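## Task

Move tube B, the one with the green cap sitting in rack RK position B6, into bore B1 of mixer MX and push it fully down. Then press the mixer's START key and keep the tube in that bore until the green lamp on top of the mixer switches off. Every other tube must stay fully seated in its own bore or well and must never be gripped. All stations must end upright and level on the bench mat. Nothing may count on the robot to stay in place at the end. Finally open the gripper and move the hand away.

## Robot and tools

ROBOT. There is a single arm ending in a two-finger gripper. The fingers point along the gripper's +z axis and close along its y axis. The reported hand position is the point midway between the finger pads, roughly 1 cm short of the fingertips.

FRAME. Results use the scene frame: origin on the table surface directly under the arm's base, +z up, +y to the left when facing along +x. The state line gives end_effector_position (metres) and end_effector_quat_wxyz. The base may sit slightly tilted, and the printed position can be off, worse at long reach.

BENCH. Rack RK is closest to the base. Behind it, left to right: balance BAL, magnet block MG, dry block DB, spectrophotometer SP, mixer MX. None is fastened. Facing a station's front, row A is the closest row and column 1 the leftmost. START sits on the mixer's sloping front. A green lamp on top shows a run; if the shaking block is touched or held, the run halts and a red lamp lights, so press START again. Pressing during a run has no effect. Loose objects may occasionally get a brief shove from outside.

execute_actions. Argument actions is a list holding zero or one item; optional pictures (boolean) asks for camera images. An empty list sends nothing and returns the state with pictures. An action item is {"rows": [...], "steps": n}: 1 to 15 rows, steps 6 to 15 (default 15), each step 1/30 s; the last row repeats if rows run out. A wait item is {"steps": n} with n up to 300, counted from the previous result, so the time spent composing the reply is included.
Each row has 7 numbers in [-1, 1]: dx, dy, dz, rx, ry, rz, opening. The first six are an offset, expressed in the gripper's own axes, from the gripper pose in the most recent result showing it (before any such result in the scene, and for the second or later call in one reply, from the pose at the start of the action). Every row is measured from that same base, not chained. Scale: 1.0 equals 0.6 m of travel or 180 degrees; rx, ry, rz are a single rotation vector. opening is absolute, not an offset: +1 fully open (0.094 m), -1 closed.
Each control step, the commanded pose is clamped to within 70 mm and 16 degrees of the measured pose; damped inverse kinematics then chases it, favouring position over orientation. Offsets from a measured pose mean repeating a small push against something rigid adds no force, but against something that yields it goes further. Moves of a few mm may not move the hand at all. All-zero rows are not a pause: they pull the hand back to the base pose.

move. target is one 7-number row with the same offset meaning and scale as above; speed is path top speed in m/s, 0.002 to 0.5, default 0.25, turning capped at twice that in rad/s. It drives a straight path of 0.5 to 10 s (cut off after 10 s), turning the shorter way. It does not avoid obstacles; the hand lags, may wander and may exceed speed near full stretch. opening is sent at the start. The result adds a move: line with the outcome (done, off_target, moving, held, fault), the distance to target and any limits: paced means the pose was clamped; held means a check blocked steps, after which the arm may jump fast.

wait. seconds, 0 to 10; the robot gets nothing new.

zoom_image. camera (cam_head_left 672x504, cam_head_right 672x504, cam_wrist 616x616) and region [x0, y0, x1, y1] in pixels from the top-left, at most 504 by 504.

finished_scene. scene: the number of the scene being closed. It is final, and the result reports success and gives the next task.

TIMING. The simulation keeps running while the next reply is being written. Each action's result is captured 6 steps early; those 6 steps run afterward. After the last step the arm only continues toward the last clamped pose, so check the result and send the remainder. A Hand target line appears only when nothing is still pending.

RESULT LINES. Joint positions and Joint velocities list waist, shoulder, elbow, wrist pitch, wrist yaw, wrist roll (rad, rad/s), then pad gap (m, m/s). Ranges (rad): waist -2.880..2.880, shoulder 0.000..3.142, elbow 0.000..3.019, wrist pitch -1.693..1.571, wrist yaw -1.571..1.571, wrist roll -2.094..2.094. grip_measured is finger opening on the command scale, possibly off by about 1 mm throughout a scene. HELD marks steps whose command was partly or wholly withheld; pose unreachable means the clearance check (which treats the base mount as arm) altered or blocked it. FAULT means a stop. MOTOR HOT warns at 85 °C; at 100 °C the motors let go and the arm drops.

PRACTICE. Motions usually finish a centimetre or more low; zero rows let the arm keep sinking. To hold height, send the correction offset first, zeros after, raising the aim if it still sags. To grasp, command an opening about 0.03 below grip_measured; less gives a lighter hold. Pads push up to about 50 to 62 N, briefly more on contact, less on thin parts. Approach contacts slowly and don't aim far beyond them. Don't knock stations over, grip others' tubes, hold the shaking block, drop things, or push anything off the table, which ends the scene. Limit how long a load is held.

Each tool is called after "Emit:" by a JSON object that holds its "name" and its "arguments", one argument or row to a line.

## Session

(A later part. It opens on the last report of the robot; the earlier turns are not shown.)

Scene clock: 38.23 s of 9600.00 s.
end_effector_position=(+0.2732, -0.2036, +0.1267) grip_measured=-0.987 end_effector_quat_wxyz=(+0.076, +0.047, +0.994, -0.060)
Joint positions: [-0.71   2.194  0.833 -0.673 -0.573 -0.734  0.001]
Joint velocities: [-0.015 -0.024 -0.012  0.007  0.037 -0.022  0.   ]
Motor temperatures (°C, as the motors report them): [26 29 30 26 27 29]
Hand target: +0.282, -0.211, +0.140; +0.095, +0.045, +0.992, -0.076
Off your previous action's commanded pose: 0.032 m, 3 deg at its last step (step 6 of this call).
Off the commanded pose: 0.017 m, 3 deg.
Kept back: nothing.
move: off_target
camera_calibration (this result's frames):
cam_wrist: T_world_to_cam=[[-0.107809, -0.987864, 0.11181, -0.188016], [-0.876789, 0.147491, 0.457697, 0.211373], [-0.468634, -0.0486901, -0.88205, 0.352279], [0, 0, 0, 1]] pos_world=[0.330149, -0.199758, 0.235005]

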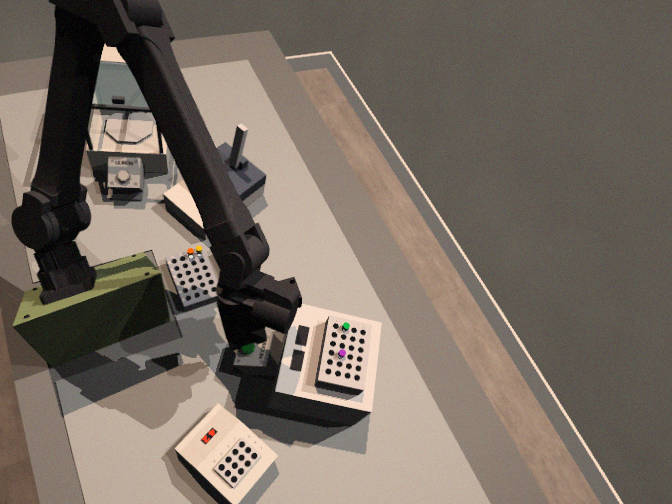

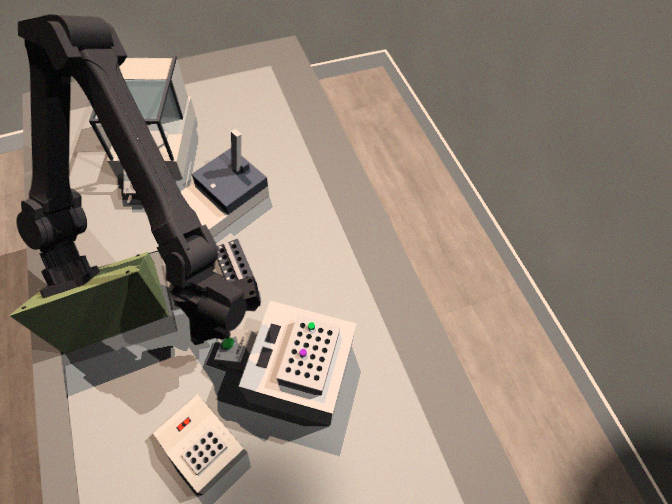

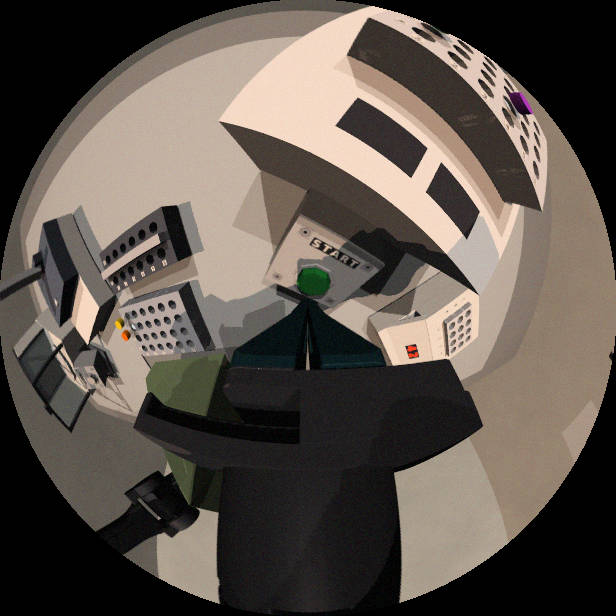

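Emit:
{"name": "execute_actions", "arguments": {
  "actions": [
    {"rows": [[-0.018,-0.013,-0.010,0.008,-0.010,0,-1],[-0.017,-0.014,-0.003,0.008,-0.010,0,-1],[-0.016,-0.015,0.004,0.008,-0.010,0,-1],[-0.015,-0.016,0.011,0.008,-0.010,0,-1],[-0.014,-0.017,0.018,0.008,-0.010,0,-1],[-0.013,-0.017,0.024,0.008,-0.010,0,-1],[-0.012,-0.017,0.030,0.008,-0.010,0,-1],[-0.011,-0.017,0.035,0.008,-0.010,0,-1],[-0.011,-0.017,0.040,0.008,-0.010,0,-1],[-0.011,-0.017,0.044,0.008,-0.010,0,-1],[-0.011,-0.017,0.048,0.008,-0.010,0,-1],[-0.011,-0.017,0.051,0.008,-0.010,0,-1],[-0.011,-0.017,0.054,0.008,-0.010,0,-1],[-0.011,-0.017,0.057,0.008,-0.010,0,-1],[-0.011,-0.017,0.060,0.008,-0.010,0,-1]], "steps": 15}
  ]
}}

Emit:
{"name": "execute_actions", "arguments": {
  "actions": [
    {"steps": 12}
  ],
  "pictures": true
}}

Scene clock: 38.93 s of 9600.00 s.
end_effector_position=(+0.2825, -0.2155, +0.1222) grip_measured=-0.987 end_effector_quat_wxyz=(+0.096, +0.042, +0.992, -0.075)
Joint positions: [-0.705  2.214  0.832 -0.589 -0.582 -0.707  0.001]
Joint velocities: [ 0.083  0.19  -0.032  0.339 -0.154  0.183  0.001]
Motor temperatures (°C, as the motors report them): [26 29 30 26 27 29]
Steps of this call (steps 1 to 12: nothing new was sent; steps 13 to 21: the first 9 steps of this action). Readings (end_effector_position):
13: (+0.2733, -0.2037, +0.1267)
14: (+0.2738, -0.2042, +0.1269)
16: (+0.2763, -0.2068, +0.1275)
20: (+0.2820, -0.2142, +0.1247)
21: the state above

Scene clock: 39.33 s of 9600.00 s.
end_effector_position=(+0.2816, -0.2164, +0.1002) grip_measured=-0.987 end_effector_quat_wxyz=(+0.091, +0.048, +0.992, -0.071)
Joint positions: [-0.673  2.258  0.819 -0.53  -0.592 -0.67   0.001]
Joint velocities: [-0.005 -0.015  0.012  0.007 -0.051 -0.007  0.001]
Motor temperatures (°C, as the motors report them): [26 29 30 26 27 29]
Hand target: +0.284, -0.218, +0.094; +0.091, +0.047, +0.992, -0.072
Off the commanded pose: 0.007 m, 0 deg.
Kept back: nothing.
Steps of this call (steps 1 to 6: the last 6 steps of your previous action; steps 7 to 12: nothing new was sent). Readings (end_effector_position):
1: (+0.2827, -0.2163, +0.1192)
2: (+0.2824, -0.2167, +0.1157)
4: (+0.2815, -0.2165, +0.1084)
8: (+0.2816, -0.2164, +0.1002)
12: the state above
camera_calibration (this result's frames):
cam_wrist: T_world_to_cam=[[-0.111718, -0.985076, 0.130939, -0.196994], [-0.889403, 0.157891, 0.428991, 0.241438], [-0.443263, -0.0685316, -0.893768, 0.321914], [0, 0, 0, 1]] pos_world=[0.33542, -0.210113, 0.209936]

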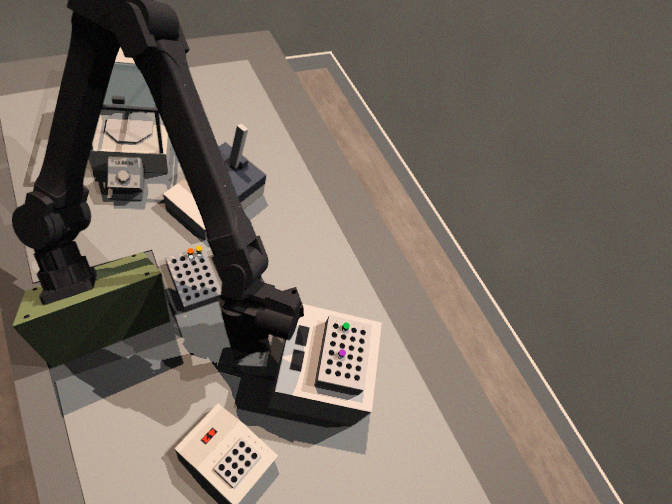

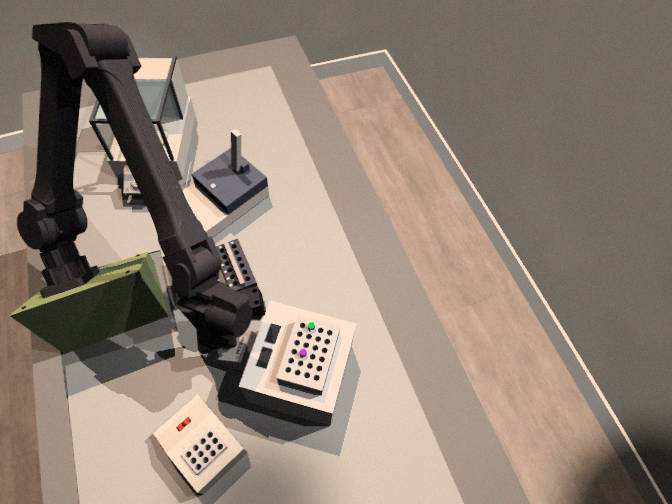

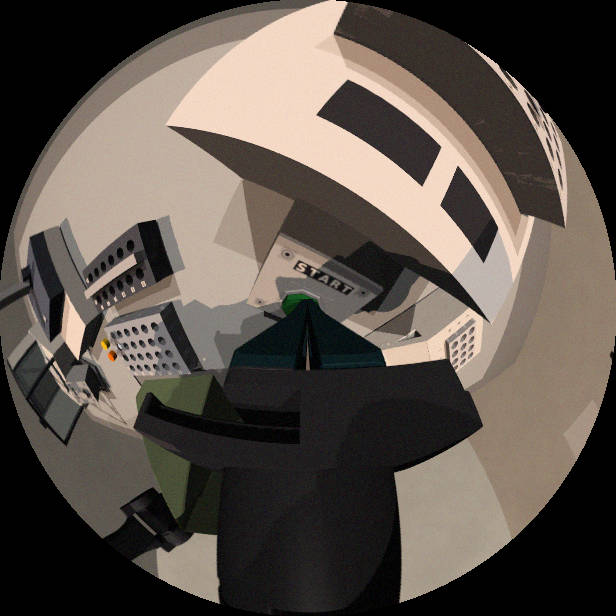

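Emit:
{"name": "execute_actions", "arguments": {
  "actions": [
    {"rows": [[-0.001,0.0,0.013,0,0,0,-1],[0.0,0.001,0.015,0,0,0,-1],[0.001,0.002,0.017,0,0,0,-1],[0.001,0.002,0.019,0,0,0,-1],[0.002,0.002,0.021,0,0,0,-1],[0.002,0.002,0.023,0,0,0,-1],[0.002,0.002,0.025,0,0,0,-1]], "steps": 15}
  ],
  "pictures": true
}}

Scene clock: 39.93 s of 9600.00 s.
end_effector_position=(+0.2824, -0.2168, +0.0991) grip_measured=-0.987 end_effector_quat_wxyz=(+0.096, +0.049, +0.992, -0.072)
Joint positions: [-0.673  2.258  0.812 -0.509 -0.597 -0.657  0.001]
Joint velocities: [ 0.005 -0.015 -0.027  0.027 -0.037  0.022 -0.001]
Motor temperatures (°C, as the motors report them): [26 29 30 26 27 29]
Steps of this call (steps 1 to 9: nothing new was sent; steps 10 to 18: the first 9 steps of this action). Readings (end_effector_position):
10: (+0.2817, -0.2164, +0.1002)
11: (+0.2817, -0.2164, +0.1002)
13: (+0.2817, -0.2164, +0.0999)
17: (+0.2823, -0.2168, +0.0992)
18: the state above
camera_calibration (this result's frames):
cam_wrist: T_world_to_cam=[[-0.1161, -0.984276, 0.133125, -0.195916], [-0.893892, 0.161974, 0.417997, 0.245884], [-0.432987, -0.0704698, -0.898641, 0.318374], [0, 0, 0, 1]] pos_world=[0.3349, -0.210226, 0.209406]

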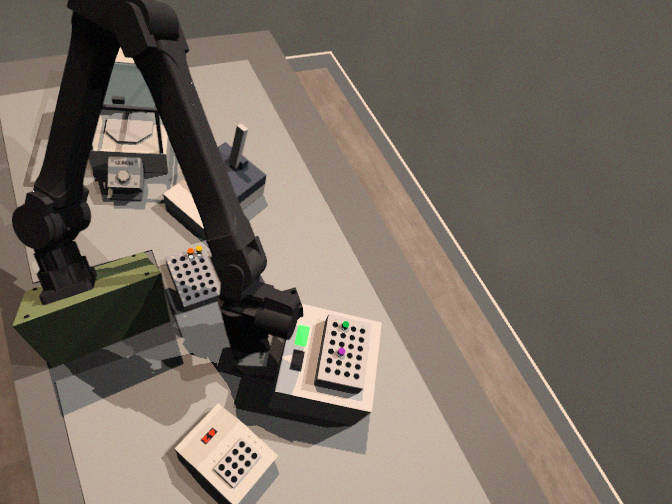

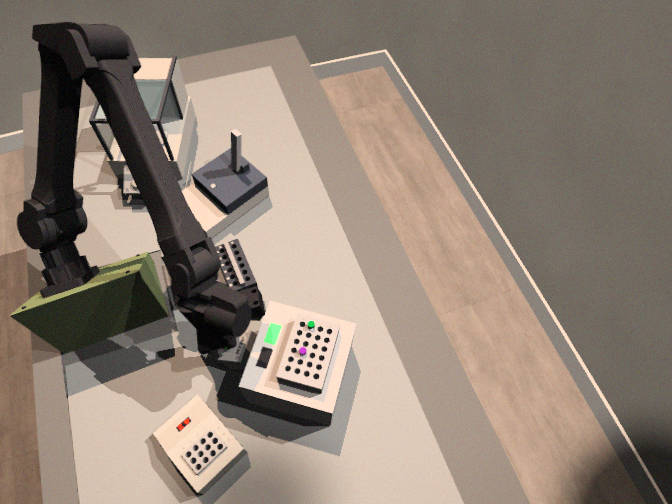

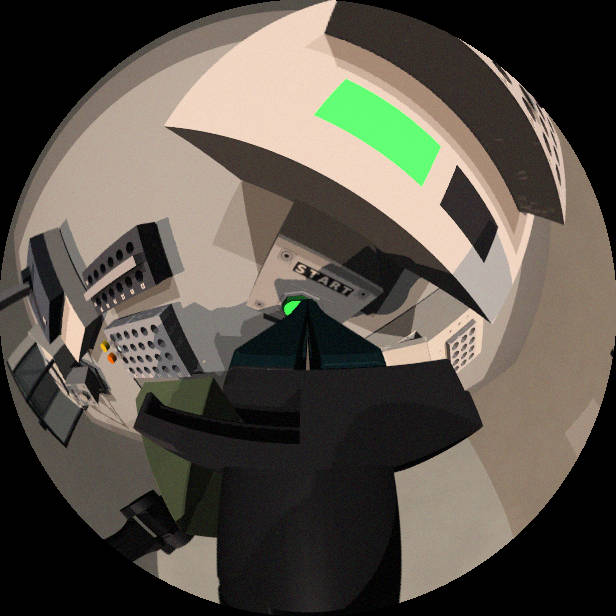

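Emit:
{"name": "move", "arguments": {
  "target": [0.05, 0.03, -0.2, 0, 0, 0, -1],
  "speed": 0.15
}}

Emit:
{"name": "wait", "arguments": {
  "seconds": 6
}}

Scene clock: 41.47 s of 9600.00 s.
end_effector_position=(+0.2304, -0.1777, +0.2011) grip_measured=-0.987 end_effector_quat_wxyz=(+0.092, +0.055, +0.992, -0.071)
Joint positions: [-0.874  1.979  0.791 -0.886 -0.504 -0.864  0.001]
Joint velocities: [-0.005  0.005 -0.007 -0.022  0.081  0.007  0.   ]
Motor temperatures (°C, as the motors report them): [26 29 30 26 27 29]
Hand target: +0.232, -0.179, +0.209; +0.095, +0.051, +0.991, -0.074
Off your previous action's commanded pose: 0.014 m, 1 deg at its last step (step 6 of this call).
Off the commanded pose: 0.007 m, 1 deg.
Kept back: nothing.
move: done
camera_calibration (this result's frames):
cam_wrist: T_world_to_cam=[[-0.127139, -0.983224, 0.130788, -0.173867], [-0.8888, 0.171464, 0.425011, 0.149538], [-0.440307, -0.0622091, -0.89569, 0.392847], [0, 0, 0, 1]] pos_world=[0.283777, -0.172152, 0.311054]

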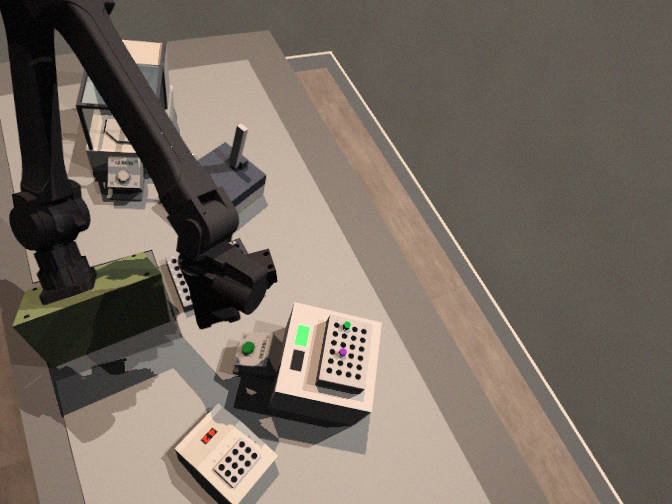

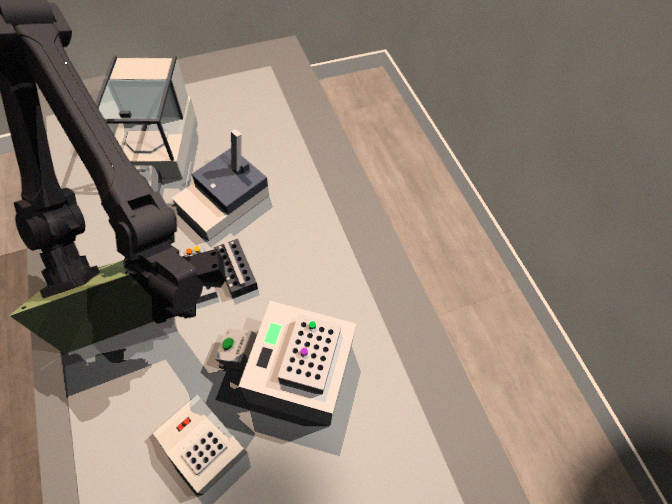

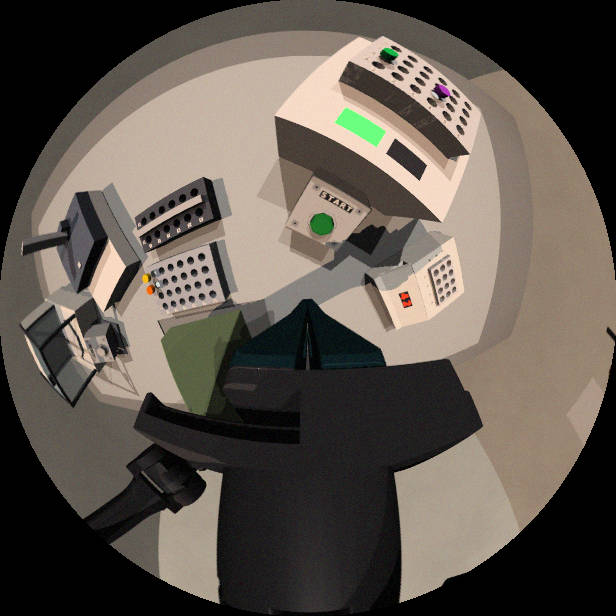

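Scene clock: 47.47 s of 9600.00 s.
end_effector_position=(+0.2304, -0.1777, +0.2011) grip_measured=-0.987 end_effector_quat_wxyz=(+0.092, +0.054, +0.992, -0.071)
Joint positions: [-0.874  1.979  0.791 -0.886 -0.504 -0.867  0.001]
Joint velocities: [ 0.005  0.005  0.012  0.017 -0.066  0.051 -0.001]
Motor temperatures (°C, as the motors report them): [26 29 30 26 27 29]
Hand target: +0.232, -0.179, +0.209; +0.095, +0.051, +0.991, -0.074
Off the commanded pose: 0.007 m, 1 deg.
Kept back: nothing.
Steps of this call (steps 1 to 180: nothing new was sent). Readings (end_effector_position):
1: (+0.2304, -0.1777, +0.2011)
2: (+0.2304, -0.1777, +0.2011)
4: (+0.2304, -0.1777, +0.2011)
8: (+0.2304, -0.1777, +0.2011)
180: the state above
camera_calibration (this result's frames):
cam_wrist: T_world_to_cam=[[-0.124159, -0.983527, 0.131372, -0.174725], [-0.889109, 0.169052, 0.425332, 0.149116], [-0.440534, -0.0639951, -0.895452, 0.392535], [0, 0, 0, 1]] pos_world=[0.283811, -0.171935, 0.311026]

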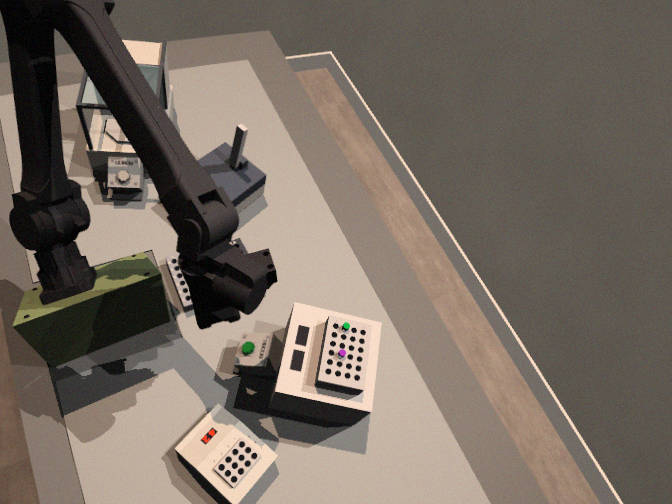

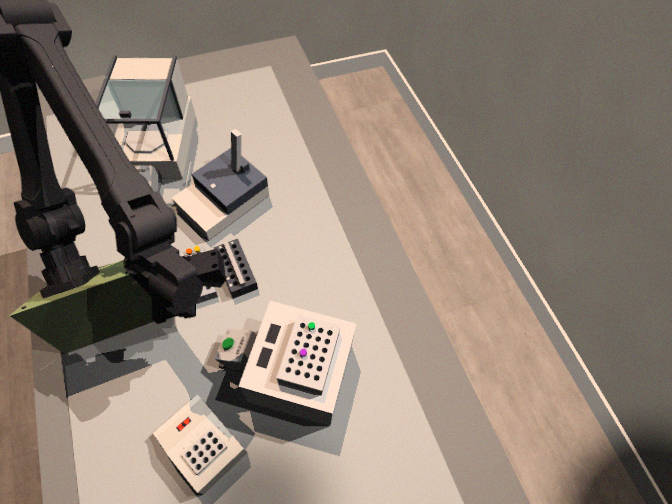

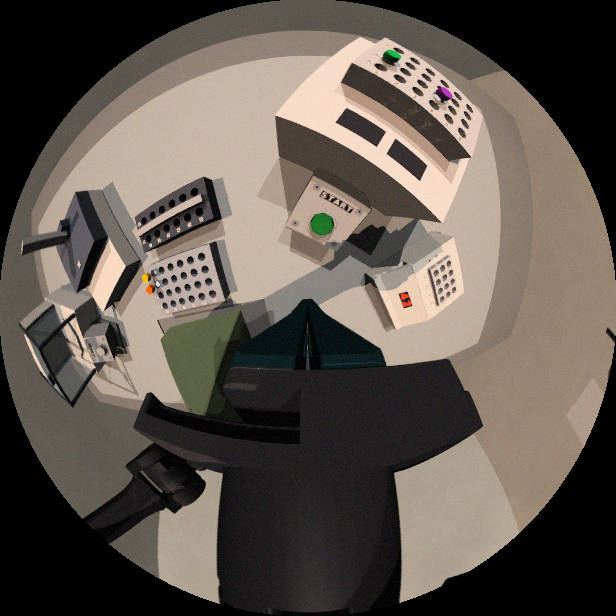

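Green lamp is out, no red lamp, and both tubes are seated.

Emit:
{"name": "finished_scene", "arguments": {
  "scene": 2
}}

The scene is finished: the task was done.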